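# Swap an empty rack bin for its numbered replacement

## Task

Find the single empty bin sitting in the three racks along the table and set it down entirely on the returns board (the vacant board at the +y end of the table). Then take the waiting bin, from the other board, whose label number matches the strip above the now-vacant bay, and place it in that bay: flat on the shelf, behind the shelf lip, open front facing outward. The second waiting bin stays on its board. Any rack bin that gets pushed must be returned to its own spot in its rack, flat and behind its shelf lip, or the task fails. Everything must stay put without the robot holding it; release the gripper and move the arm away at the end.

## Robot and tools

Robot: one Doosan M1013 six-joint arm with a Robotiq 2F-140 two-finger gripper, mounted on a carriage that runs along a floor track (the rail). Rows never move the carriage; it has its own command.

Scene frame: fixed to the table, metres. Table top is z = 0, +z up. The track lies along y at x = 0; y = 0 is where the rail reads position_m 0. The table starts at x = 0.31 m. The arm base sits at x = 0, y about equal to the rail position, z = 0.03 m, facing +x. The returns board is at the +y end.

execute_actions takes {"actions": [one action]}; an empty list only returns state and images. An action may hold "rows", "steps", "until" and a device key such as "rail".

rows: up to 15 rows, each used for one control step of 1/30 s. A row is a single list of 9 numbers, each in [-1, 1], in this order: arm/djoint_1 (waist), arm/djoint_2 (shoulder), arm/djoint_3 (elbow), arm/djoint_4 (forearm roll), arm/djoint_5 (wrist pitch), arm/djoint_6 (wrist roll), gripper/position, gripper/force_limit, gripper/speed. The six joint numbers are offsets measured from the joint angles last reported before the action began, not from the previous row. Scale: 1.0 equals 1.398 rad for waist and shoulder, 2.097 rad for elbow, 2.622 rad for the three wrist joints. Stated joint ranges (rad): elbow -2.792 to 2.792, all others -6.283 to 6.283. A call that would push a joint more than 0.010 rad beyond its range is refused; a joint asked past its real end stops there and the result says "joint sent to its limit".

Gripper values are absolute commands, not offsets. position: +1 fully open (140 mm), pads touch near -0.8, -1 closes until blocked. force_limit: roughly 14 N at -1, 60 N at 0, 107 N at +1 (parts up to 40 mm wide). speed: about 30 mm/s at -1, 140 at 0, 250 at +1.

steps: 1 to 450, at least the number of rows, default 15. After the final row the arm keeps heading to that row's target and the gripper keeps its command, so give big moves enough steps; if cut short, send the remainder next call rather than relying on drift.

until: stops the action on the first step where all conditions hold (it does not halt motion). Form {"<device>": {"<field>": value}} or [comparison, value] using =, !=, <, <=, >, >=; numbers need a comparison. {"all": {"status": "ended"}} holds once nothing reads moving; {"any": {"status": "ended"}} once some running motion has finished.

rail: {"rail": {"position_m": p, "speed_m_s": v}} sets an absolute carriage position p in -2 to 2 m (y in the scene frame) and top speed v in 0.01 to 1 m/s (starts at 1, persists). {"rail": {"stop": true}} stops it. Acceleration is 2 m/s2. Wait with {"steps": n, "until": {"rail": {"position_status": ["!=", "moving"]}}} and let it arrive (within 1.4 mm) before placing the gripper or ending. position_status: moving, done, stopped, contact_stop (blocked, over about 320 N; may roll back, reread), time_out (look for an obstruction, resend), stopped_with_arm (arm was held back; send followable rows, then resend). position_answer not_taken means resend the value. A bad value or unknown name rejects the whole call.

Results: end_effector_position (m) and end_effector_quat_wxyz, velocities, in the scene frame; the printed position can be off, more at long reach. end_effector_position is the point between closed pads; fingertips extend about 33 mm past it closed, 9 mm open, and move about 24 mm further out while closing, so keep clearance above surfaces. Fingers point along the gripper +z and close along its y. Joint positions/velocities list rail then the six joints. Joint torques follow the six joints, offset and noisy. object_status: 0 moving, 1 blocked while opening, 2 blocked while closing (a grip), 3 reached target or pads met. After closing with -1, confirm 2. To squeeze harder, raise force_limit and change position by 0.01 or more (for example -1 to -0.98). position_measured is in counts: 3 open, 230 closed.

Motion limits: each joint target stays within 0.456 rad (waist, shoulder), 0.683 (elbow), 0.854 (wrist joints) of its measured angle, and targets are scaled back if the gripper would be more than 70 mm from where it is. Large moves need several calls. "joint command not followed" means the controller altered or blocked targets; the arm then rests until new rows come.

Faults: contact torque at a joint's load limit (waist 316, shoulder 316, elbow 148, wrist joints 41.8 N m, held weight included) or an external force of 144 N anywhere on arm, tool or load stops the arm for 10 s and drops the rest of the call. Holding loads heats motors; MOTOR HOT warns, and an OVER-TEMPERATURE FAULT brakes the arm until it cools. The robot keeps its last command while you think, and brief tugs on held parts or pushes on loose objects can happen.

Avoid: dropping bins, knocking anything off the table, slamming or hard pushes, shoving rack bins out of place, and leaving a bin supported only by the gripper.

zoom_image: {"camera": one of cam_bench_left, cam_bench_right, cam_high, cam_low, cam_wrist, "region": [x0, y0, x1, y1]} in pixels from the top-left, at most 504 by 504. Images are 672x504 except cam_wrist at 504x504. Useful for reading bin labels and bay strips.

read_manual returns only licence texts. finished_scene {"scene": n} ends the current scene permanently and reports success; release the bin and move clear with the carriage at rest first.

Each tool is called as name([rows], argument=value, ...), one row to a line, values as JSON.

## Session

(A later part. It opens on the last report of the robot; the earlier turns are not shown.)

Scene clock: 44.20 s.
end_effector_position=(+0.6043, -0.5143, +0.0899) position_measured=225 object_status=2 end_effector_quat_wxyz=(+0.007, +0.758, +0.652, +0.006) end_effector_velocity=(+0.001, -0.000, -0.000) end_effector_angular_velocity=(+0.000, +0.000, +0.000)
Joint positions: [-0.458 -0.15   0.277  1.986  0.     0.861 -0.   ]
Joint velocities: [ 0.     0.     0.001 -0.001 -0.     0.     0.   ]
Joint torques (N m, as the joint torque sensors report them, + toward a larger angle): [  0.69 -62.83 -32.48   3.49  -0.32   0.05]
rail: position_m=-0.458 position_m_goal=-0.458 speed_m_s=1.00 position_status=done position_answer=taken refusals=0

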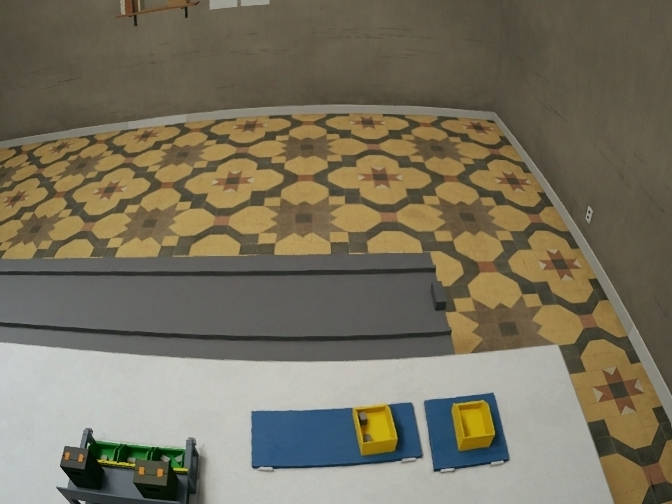

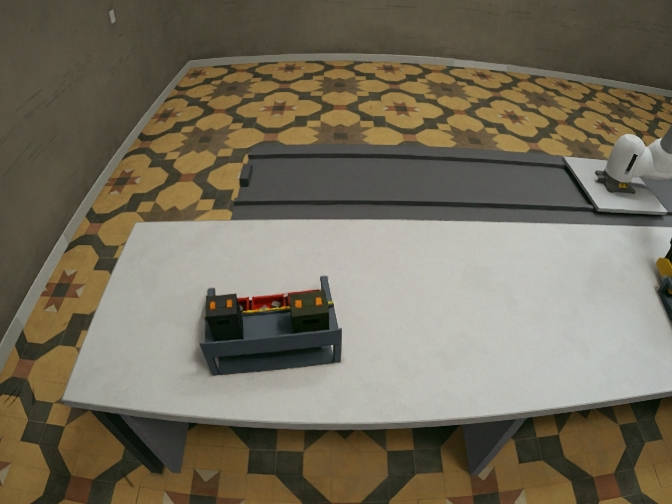

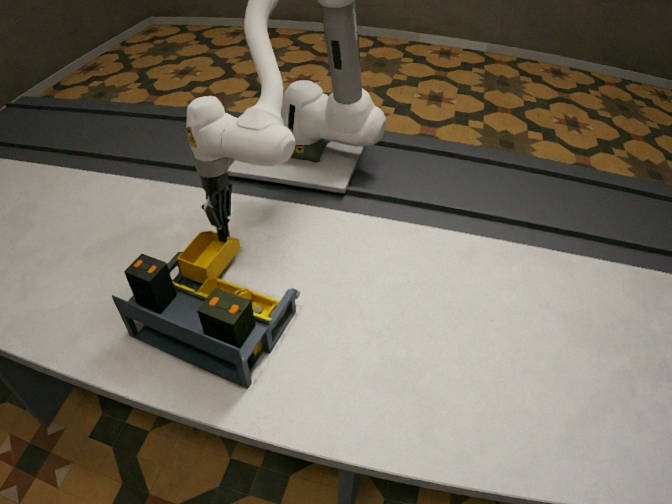

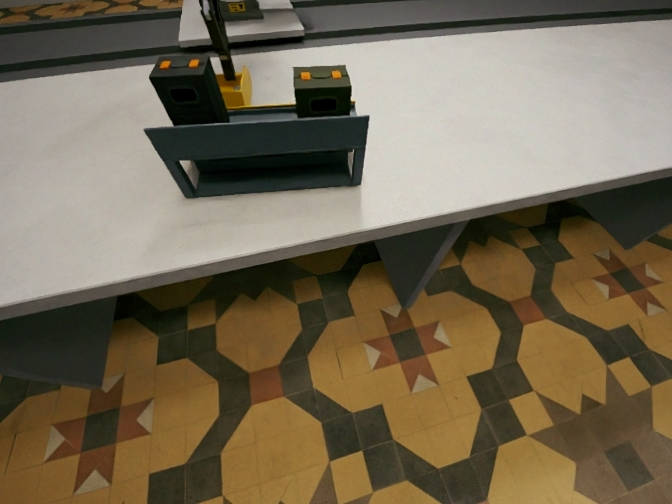

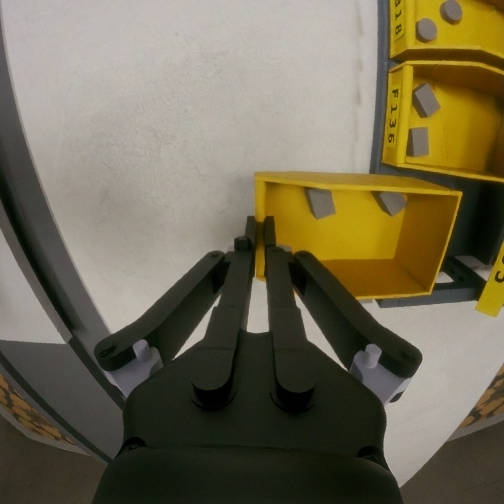

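execute_actions([
  {"rows":[[0,0.0105,-0.0088,0,0.0028,0,-1,1,-0.3],[0,0.021,-0.0176,0,0.0056,0,-1,1,-0.3],[0,0.0315,-0.0264,0,0.0084,0,-1,1,-0.3],[0,0.042,-0.0352,0,0.0112,0,-1,1,-0.3],[0,0.0525,-0.0442,0,0.014,0,-1,1,-0.3]],"steps":16},
])

execute_actions([
  {"rows":[[0,0.01,-0.0094,0,0.002,0,-1,1,-0.3],[0,0.02,-0.0188,0,0.004,0,-1,1,-0.3],[0,0.03,-0.0282,0,0.0064,0,-1,1,-0.3],[0,0.04,-0.0376,0,0.0085,0,-1,1,-0.3],[0,0.05,-0.047,0,0.0107,0,-1,1,-0.3]],"steps":16},
])

Scene clock: 46.87 s.
end_effector_position=(+0.6480, -0.5209, +0.0842) position_measured=225 object_status=2 end_effector_quat_wxyz=(+0.000, +0.758, +0.652, +0.000) end_effector_velocity=(+0.001, -0.000, -0.000) end_effector_angular_velocity=(+0.000, +0.000, -0.000)
Joint positions: [-0.458 -0.15   0.35   1.893  0.     0.898 -0.   ]
Joint velocities: [ 0.    -0.     0.001 -0.001 -0.     0.    -0.   ]
Joint torques (N m, as the joint torque sensors report them, + toward a larger angle): [  0.38 -69.85 -32.77   3.7   -0.19   0.03]
rail: position_m=-0.458 position_m_goal=-0.458 speed_m_s=1.00 position_status=done position_answer=taken refusals=0

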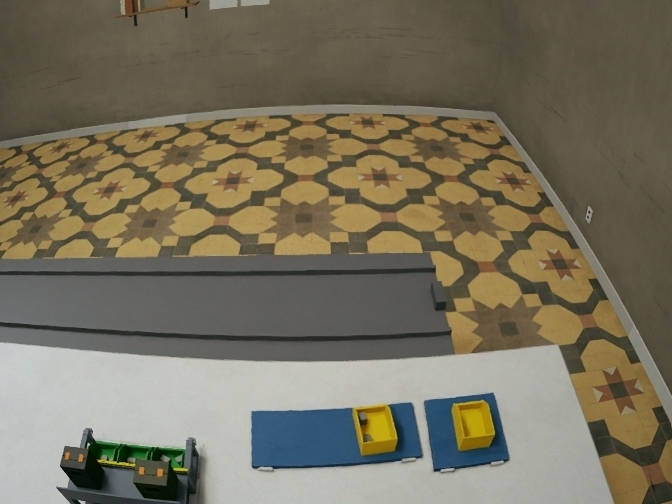

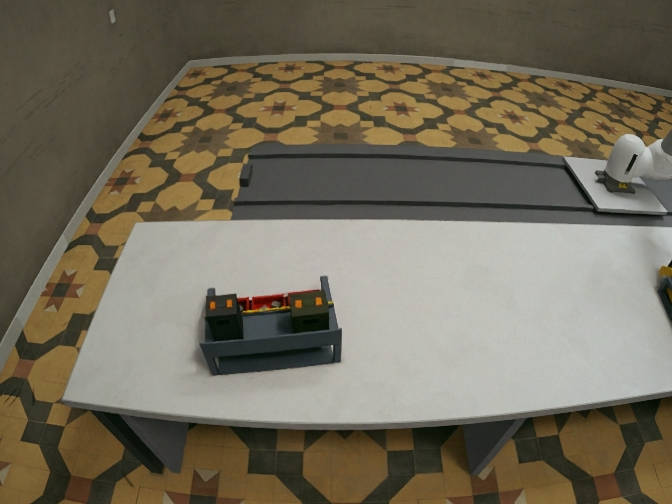

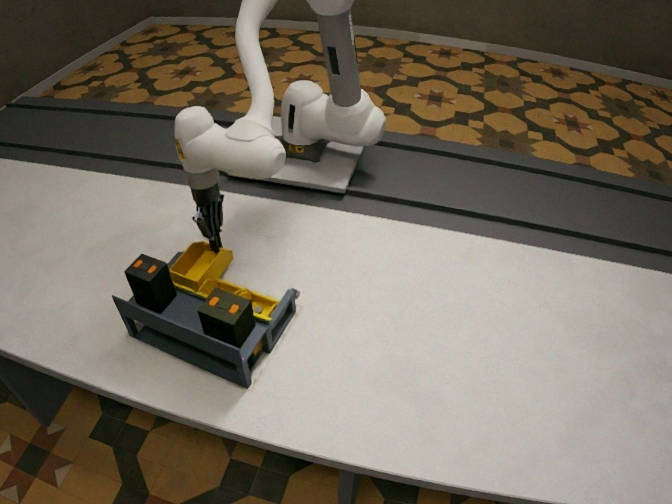

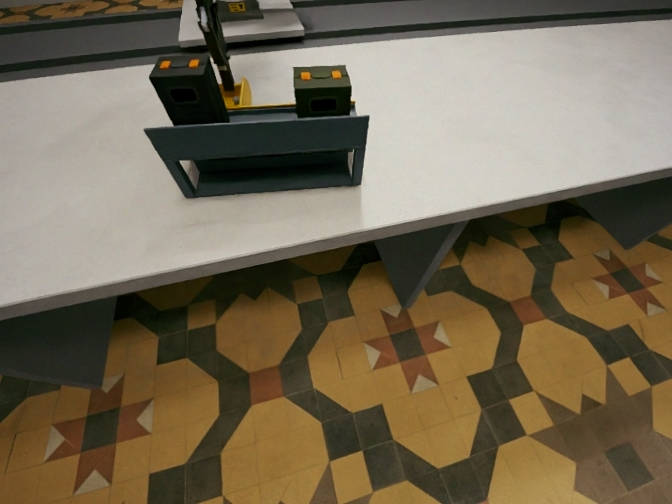

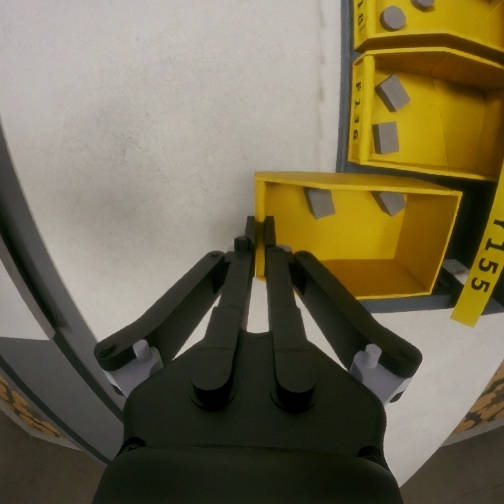

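Scene clock: 47.40 s.
end_effector_position=(+0.6976, -0.5284, +0.0806) position_measured=225 object_status=2 end_effector_quat_wxyz=(+0.000, +0.758, +0.652, +0.000) end_effector_velocity=(+0.001, -0.000, -0.000) end_effector_angular_velocity=(-0.000, -0.000, +0.000)
Joint positions: [-0.458 -0.15   0.42   1.795  0.     0.926 -0.   ]
Joint velocities: [ 0.     0.     0.001 -0.002 -0.     0.     0.   ]
Joint torques (N m, as the joint torque sensors report them, + toward a larger angle): [  1.26 -74.09 -33.51   3.76  -0.3    0.01]
rail: position_m=-0.458 position_m_goal=-0.458 speed_m_s=1.00 position_status=done position_answer=taken refusals=0

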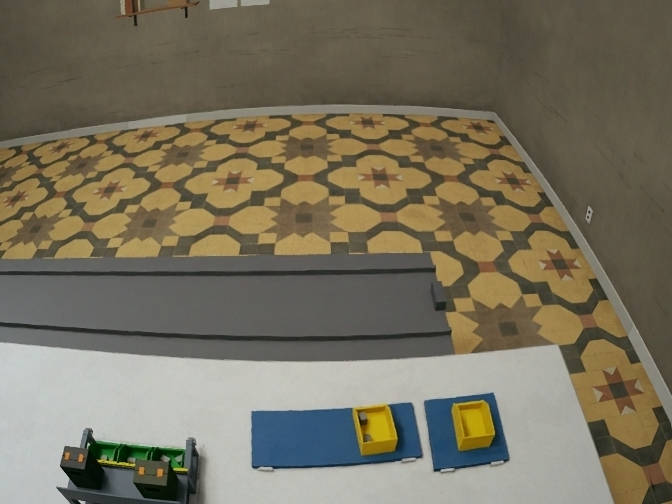

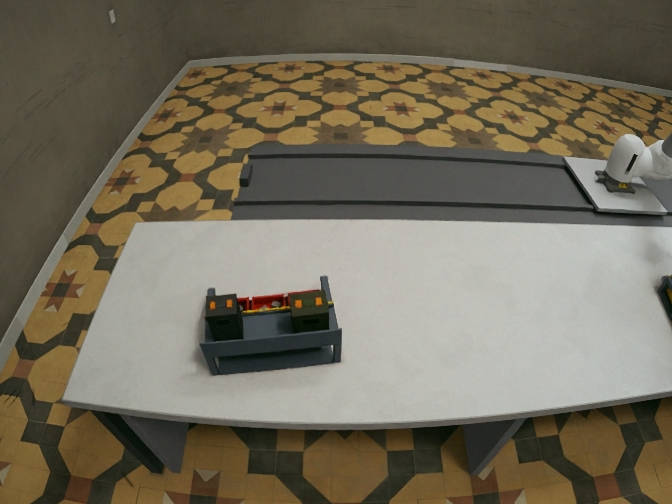

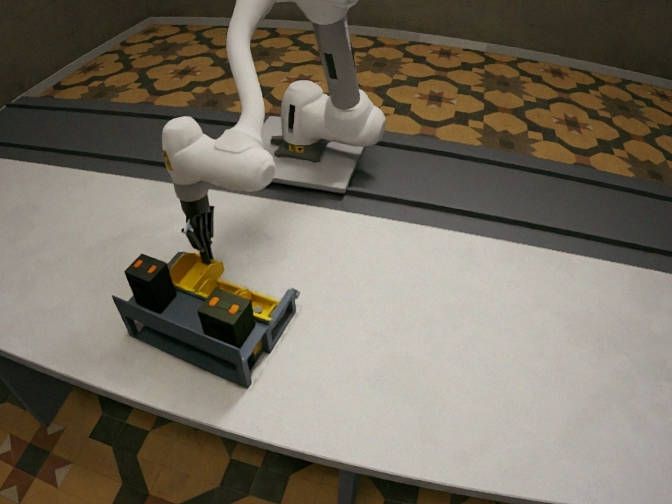

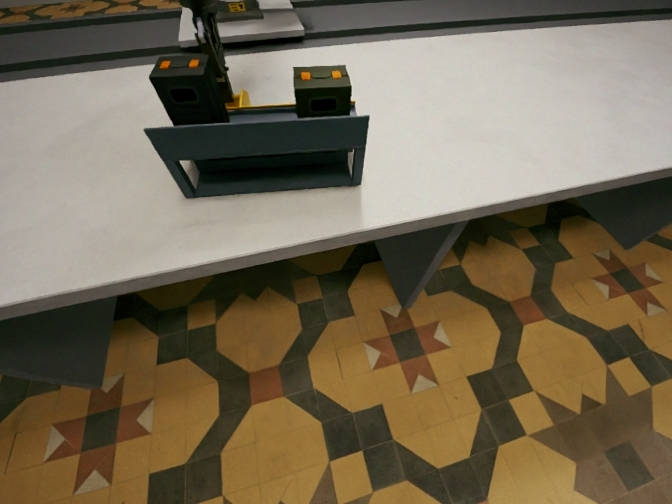

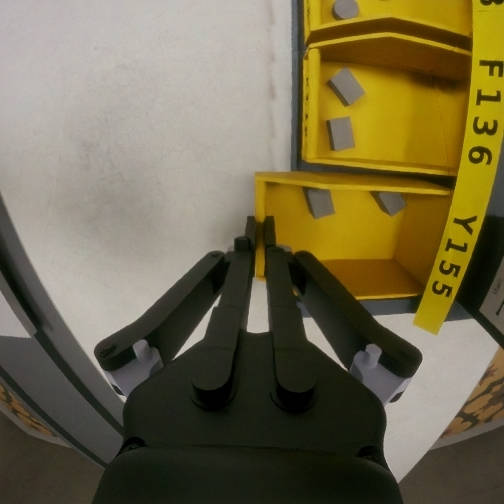

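execute_actions([
  {"rows":[[0,0.0098,-0.0106,0,0.0033,0,-1,1,-0.3],[0,0.0196,-0.0212,0,0.0066,0,-1,1,-0.3],[0,0.0294,-0.0318,0,0.01,0,-1,1,-0.3],[0,0.0392,-0.0424,0,0.013,0,-1,1,-0.3],[0,0.049,-0.053,0,0.0164,0,-1,1,-0.3]],"steps":16},
])

execute_actions([
  {"rows":[[0,0.0095,0.0043,0,-0.0085,0,-1,1,-0.3]],"steps":12},
])

Scene clock: 49.23 s.
end_effector_position=(+0.7489, -0.5361, +0.0813) position_measured=225 object_status=2 end_effector_quat_wxyz=(+0.000, +0.758, +0.652, +0.000) end_effector_velocity=(+0.001, -0.000, -0.000) end_effector_angular_velocity=(-0.000, -0.000, +0.000)
Joint positions: [-0.458 -0.15   0.488  1.683  0.     0.969 -0.   ]
Joint velocities: [ 0.     0.     0.001 -0.002 -0.     0.    -0.   ]
Joint torques (N m, as the joint torque sensors report them, + toward a larger angle): [  0.53 -81.45 -35.15   3.77  -0.3    0.17]
rail: position_m=-0.458 position_m_goal=-0.458 speed_m_s=1.00 position_status=done position_answer=taken refusals=0

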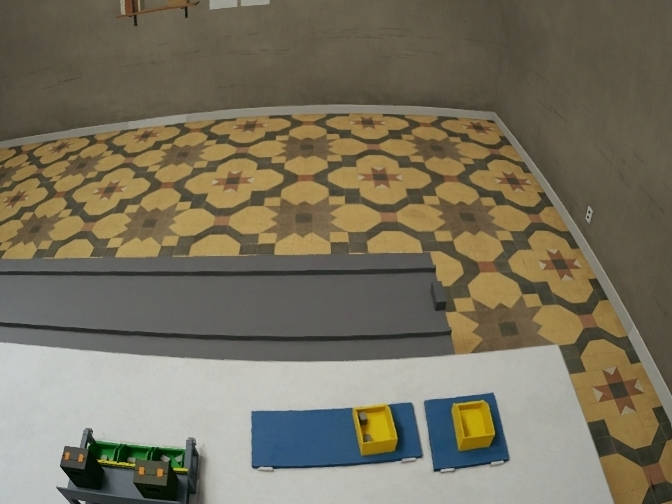

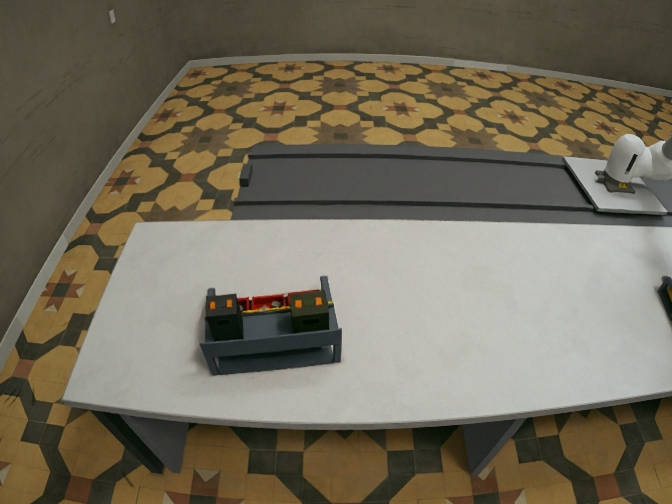

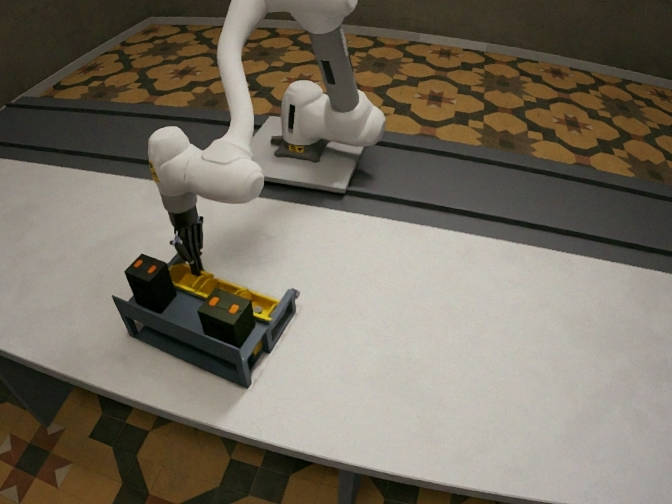

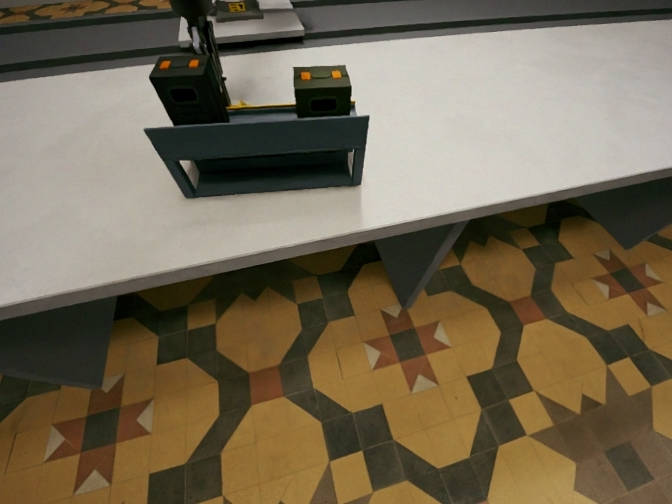

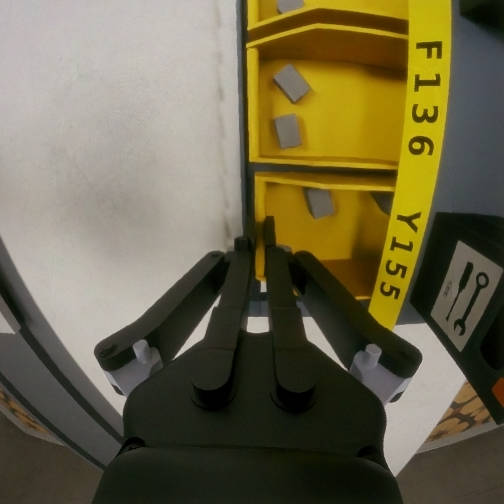

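Scene clock: 49.63 s.
end_effector_position=(+0.7490, -0.5361, +0.0673) position_measured=225 object_status=2 end_effector_quat_wxyz=(+0.000, +0.758, +0.652, +0.000) end_effector_velocity=(+0.000, -0.000, -0.001) end_effector_angular_velocity=(-0.000, -0.000, -0.000)
Joint positions: [-0.458 -0.15   0.502  1.692  0.     0.947 -0.   ]
Joint velocities: [ 0.    -0.     0.001  0.     0.    -0.001 -0.   ]
Joint torques (N m, as the joint torque sensors report them, + toward a larger angle): [  1.   -83.06 -33.84   3.82  -0.21  -0.01]
rail: position_m=-0.458 position_m_goal=-0.458 speed_m_s=1.00 position_status=done position_answer=taken refusals=0

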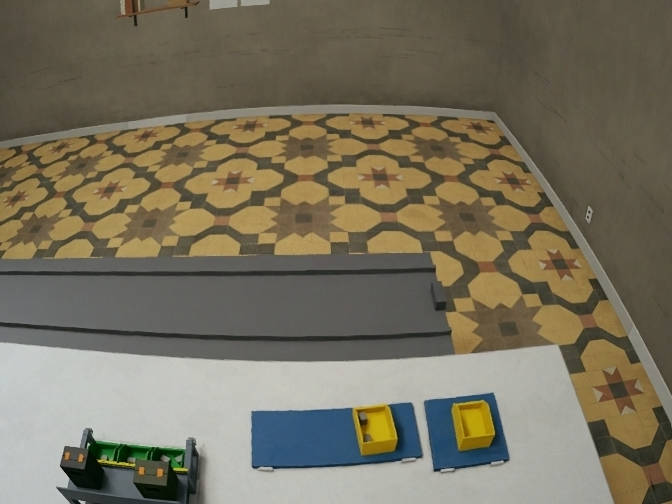

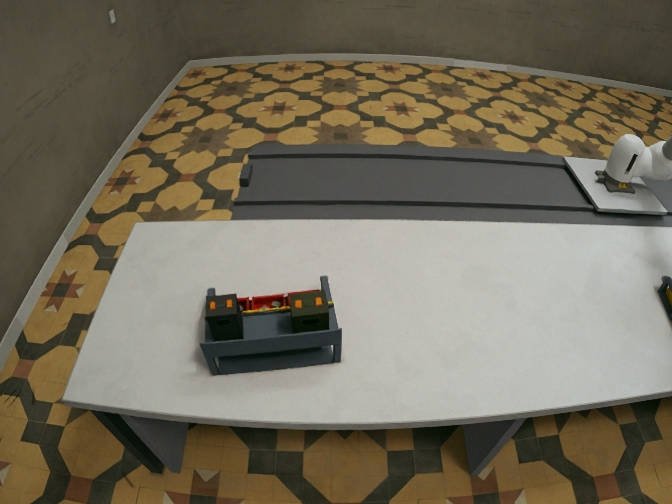

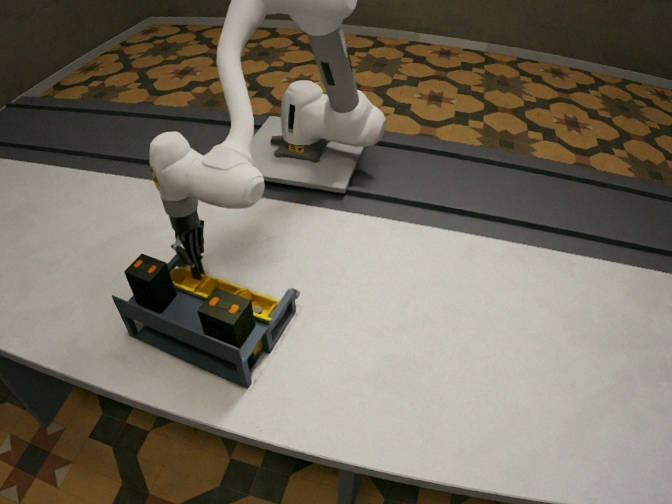

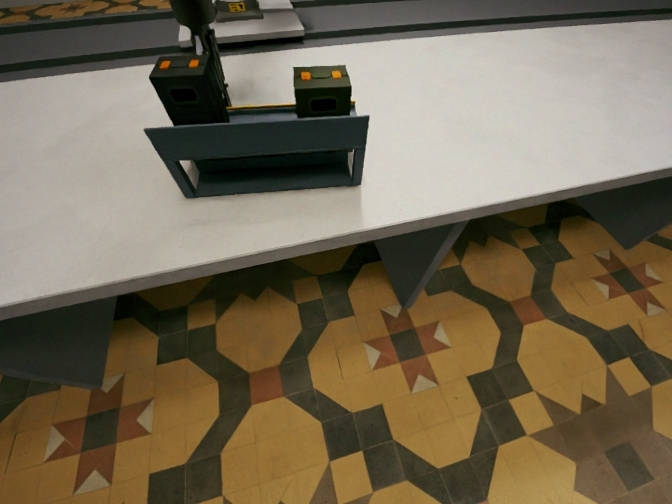

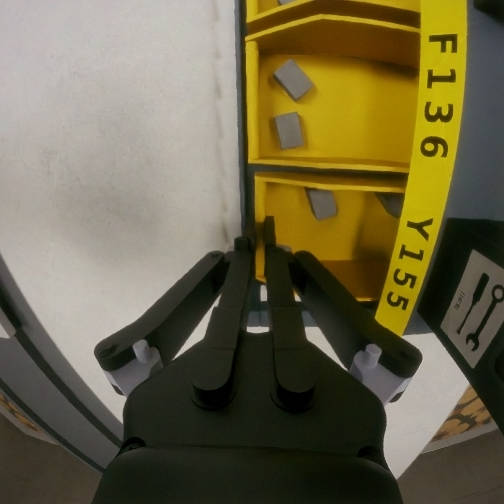

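execute_actions([
  {"rows":[[0,0,0,0,0,0,-0.5,1,-0.3]],"steps":14},
])

execute_actions([
  {"rows":[[0,-0.035,-0.016,0,0.031,0,-0.5,1,-0.3]],"steps":14},
])

execute_actions([
  {"rows":[[0,-0.2,0.07,0,0.05,0,-0.5,1,-0.3]],"steps":25},
])

Scene clock: 51.50 s.
end_effector_position=(+0.7490, -0.5361, +0.0672) position_measured=192 object_status=3 end_effector_quat_wxyz=(+0.000, +0.758, +0.652, +0.000) end_effector_velocity=(-0.000, +0.000, -0.000) end_effector_angular_velocity=(-0.000, +0.000, +0.000)
Joint positions: [-0.458 -0.15   0.502  1.692  0.     0.947 -0.   ]
Joint velocities: [ 0.  0. -0.  0. -0.  0.  0.]
Joint torques (N m, as the joint torque sensors report them, + toward a larger angle): [  1.44 -82.57 -32.14   3.74   0.08   0.17]
rail: position_m=-0.458 position_m_goal=-0.458 speed_m_s=1.00 position_status=done position_answer=taken refusals=0

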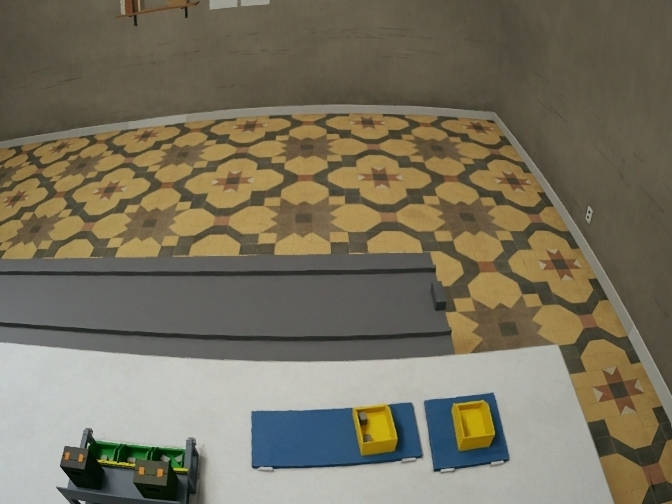

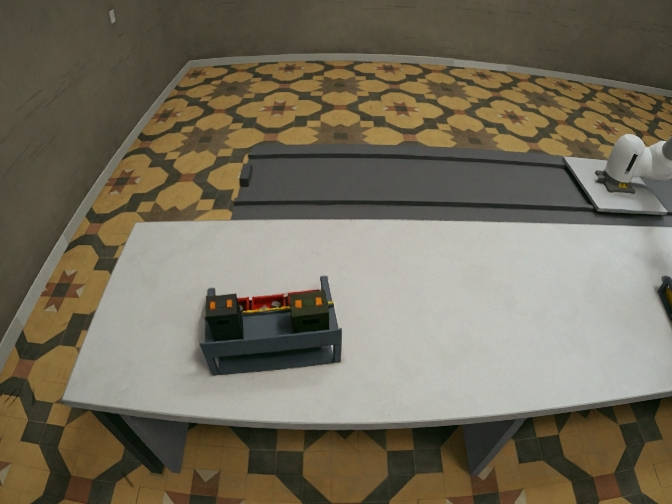

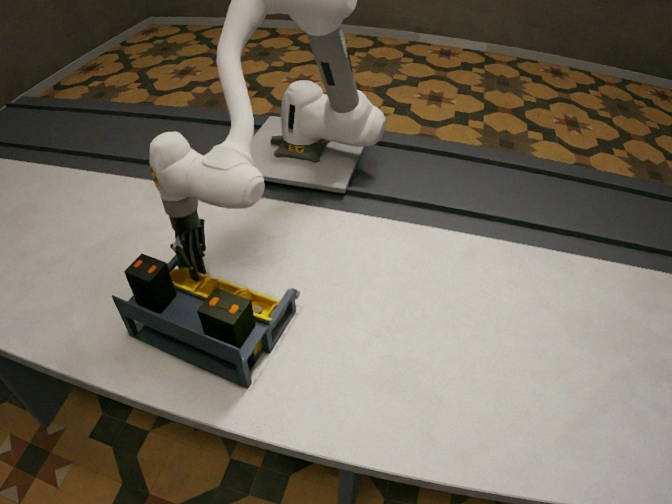

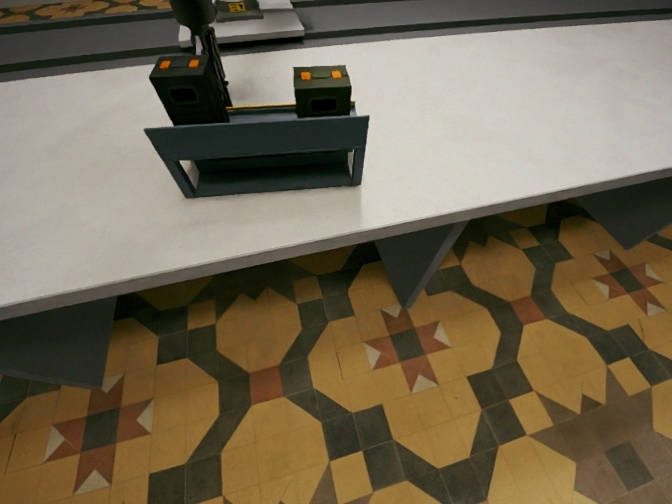

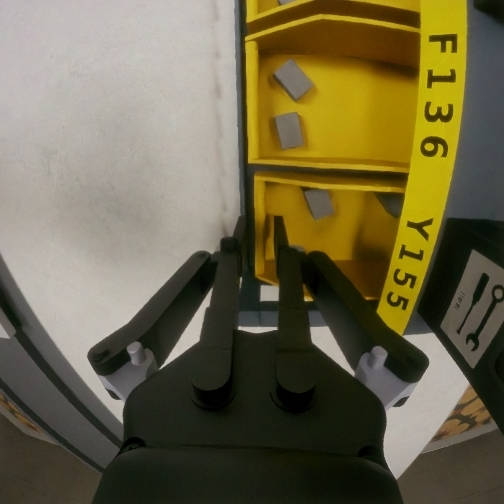

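Scene clock: 51.97 s.
end_effector_position=(+0.7478, -0.5359, +0.1196) position_measured=192 object_status=3 end_effector_quat_wxyz=(+0.001, +0.758, +0.652, +0.001) end_effector_velocity=(+0.000, -0.000, +0.001) end_effector_angular_velocity=(-0.000, -0.001, +0.000)
Joint positions: [-0.458 -0.15   0.453  1.659  0.     1.028 -0.   ]
Joint velocities: [ 0.     0.    -0.001 -0.001  0.     0.001 -0.   ]
Joint torques (N m, as the joint torque sensors report them, + toward a larger angle): [  0.38 -79.95 -34.68   3.95   0.21   0.11]
rail: position_m=-0.458 position_m_goal=-0.458 speed_m_s=1.00 position_status=done position_answer=taken refusals=0

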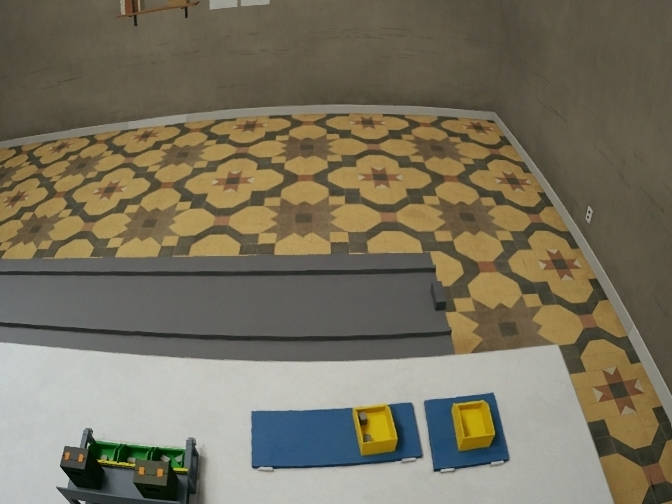

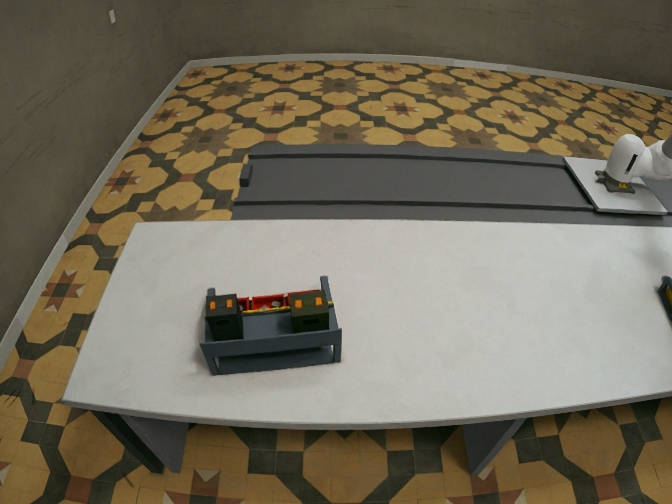

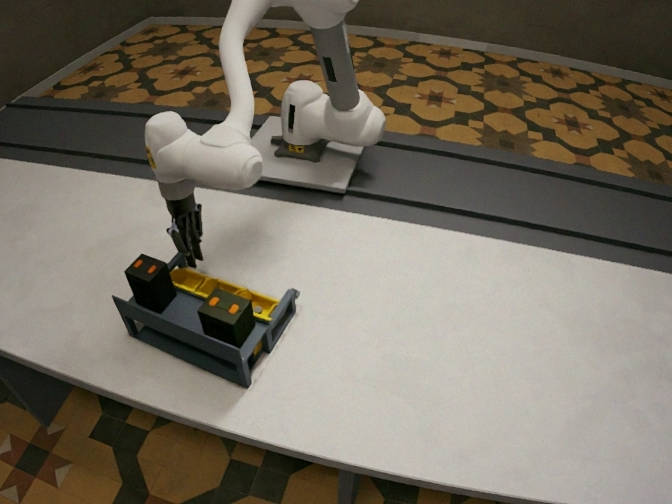

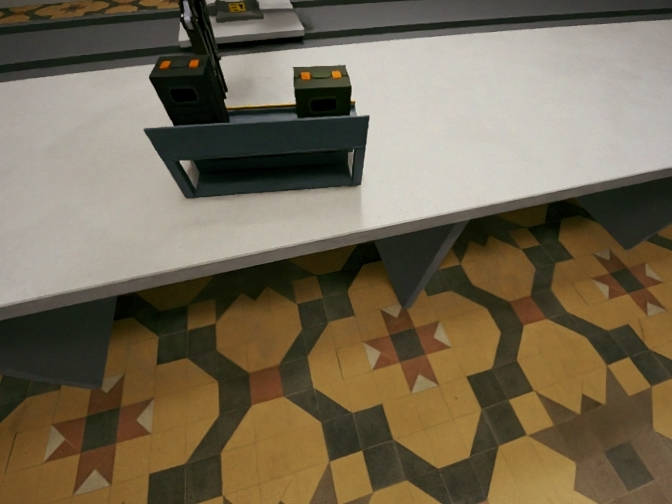

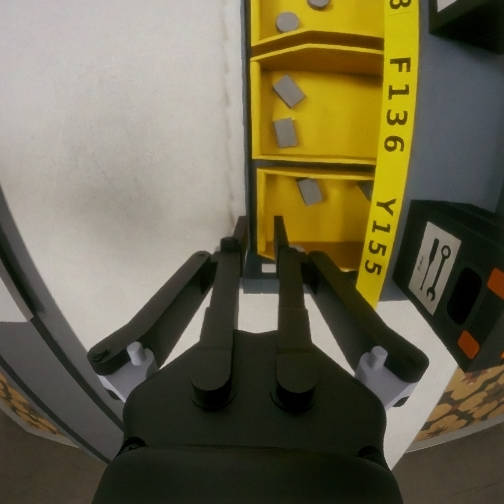

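Scene clock: 52.80 s.
end_effector_position=(+0.6193, -0.5166, +0.2388) position_measured=192 object_status=3 end_effector_quat_wxyz=(+0.001, +0.758, +0.652, +0.001) end_effector_velocity=(-0.000, +0.000, +0.000) end_effector_angular_velocity=(-0.000, -0.000, -0.000)
Joint positions: [-0.458 -0.15   0.173  1.806  0.     1.159 -0.   ]
Joint velocities: [ 0.    -0.    -0.001  0.    -0.     0.     0.   ]
Joint torques (N m, as the joint torque sensors report them, + toward a larger angle): [  0.79 -54.02 -36.95   4.28   0.06   0.01]
rail: position_m=-0.458 position_m_goal=-0.458 speed_m_s=1.00 position_status=done position_answer=taken refusals=0

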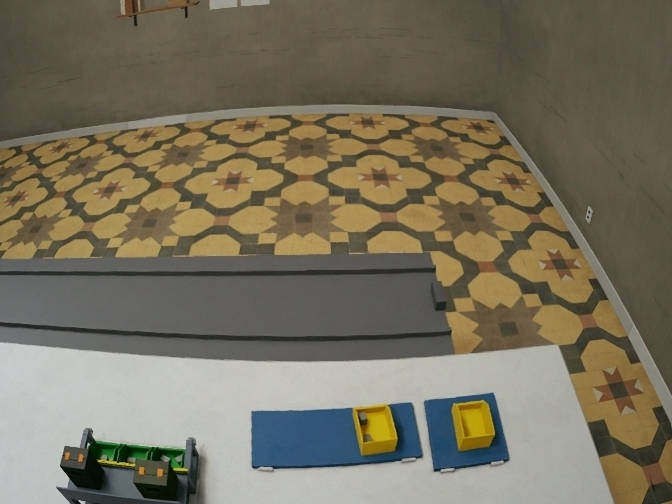

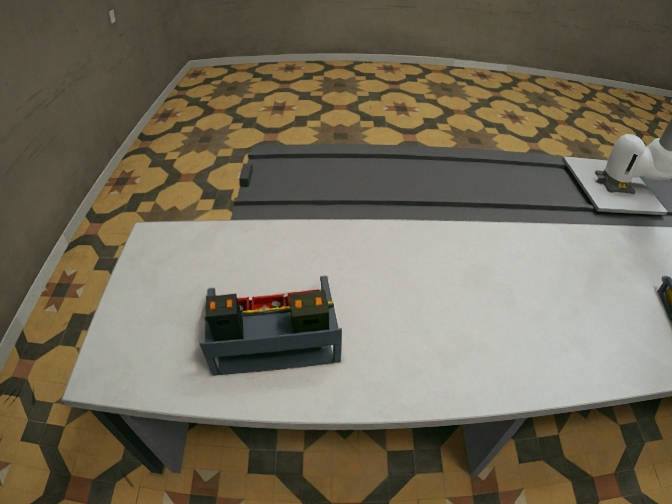

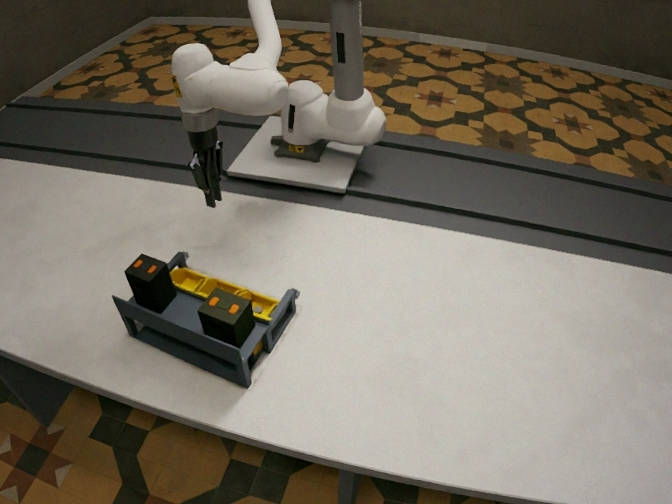

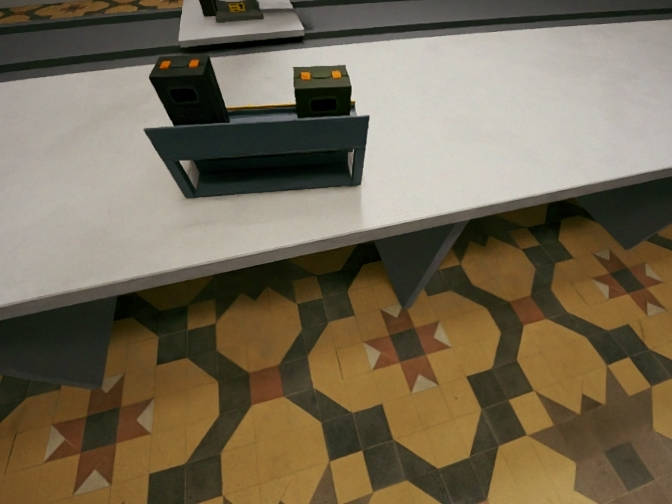

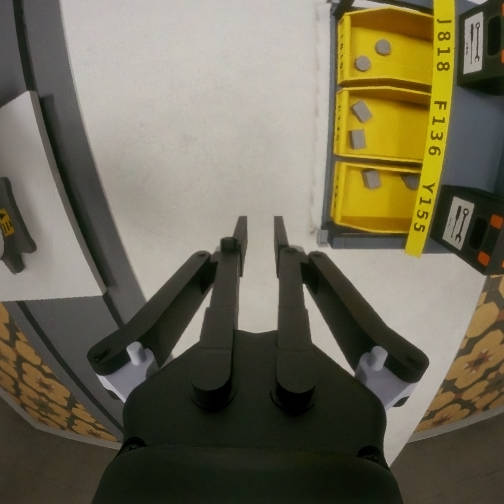

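finished_scene(scene=2)

The scene is finished: the task was done.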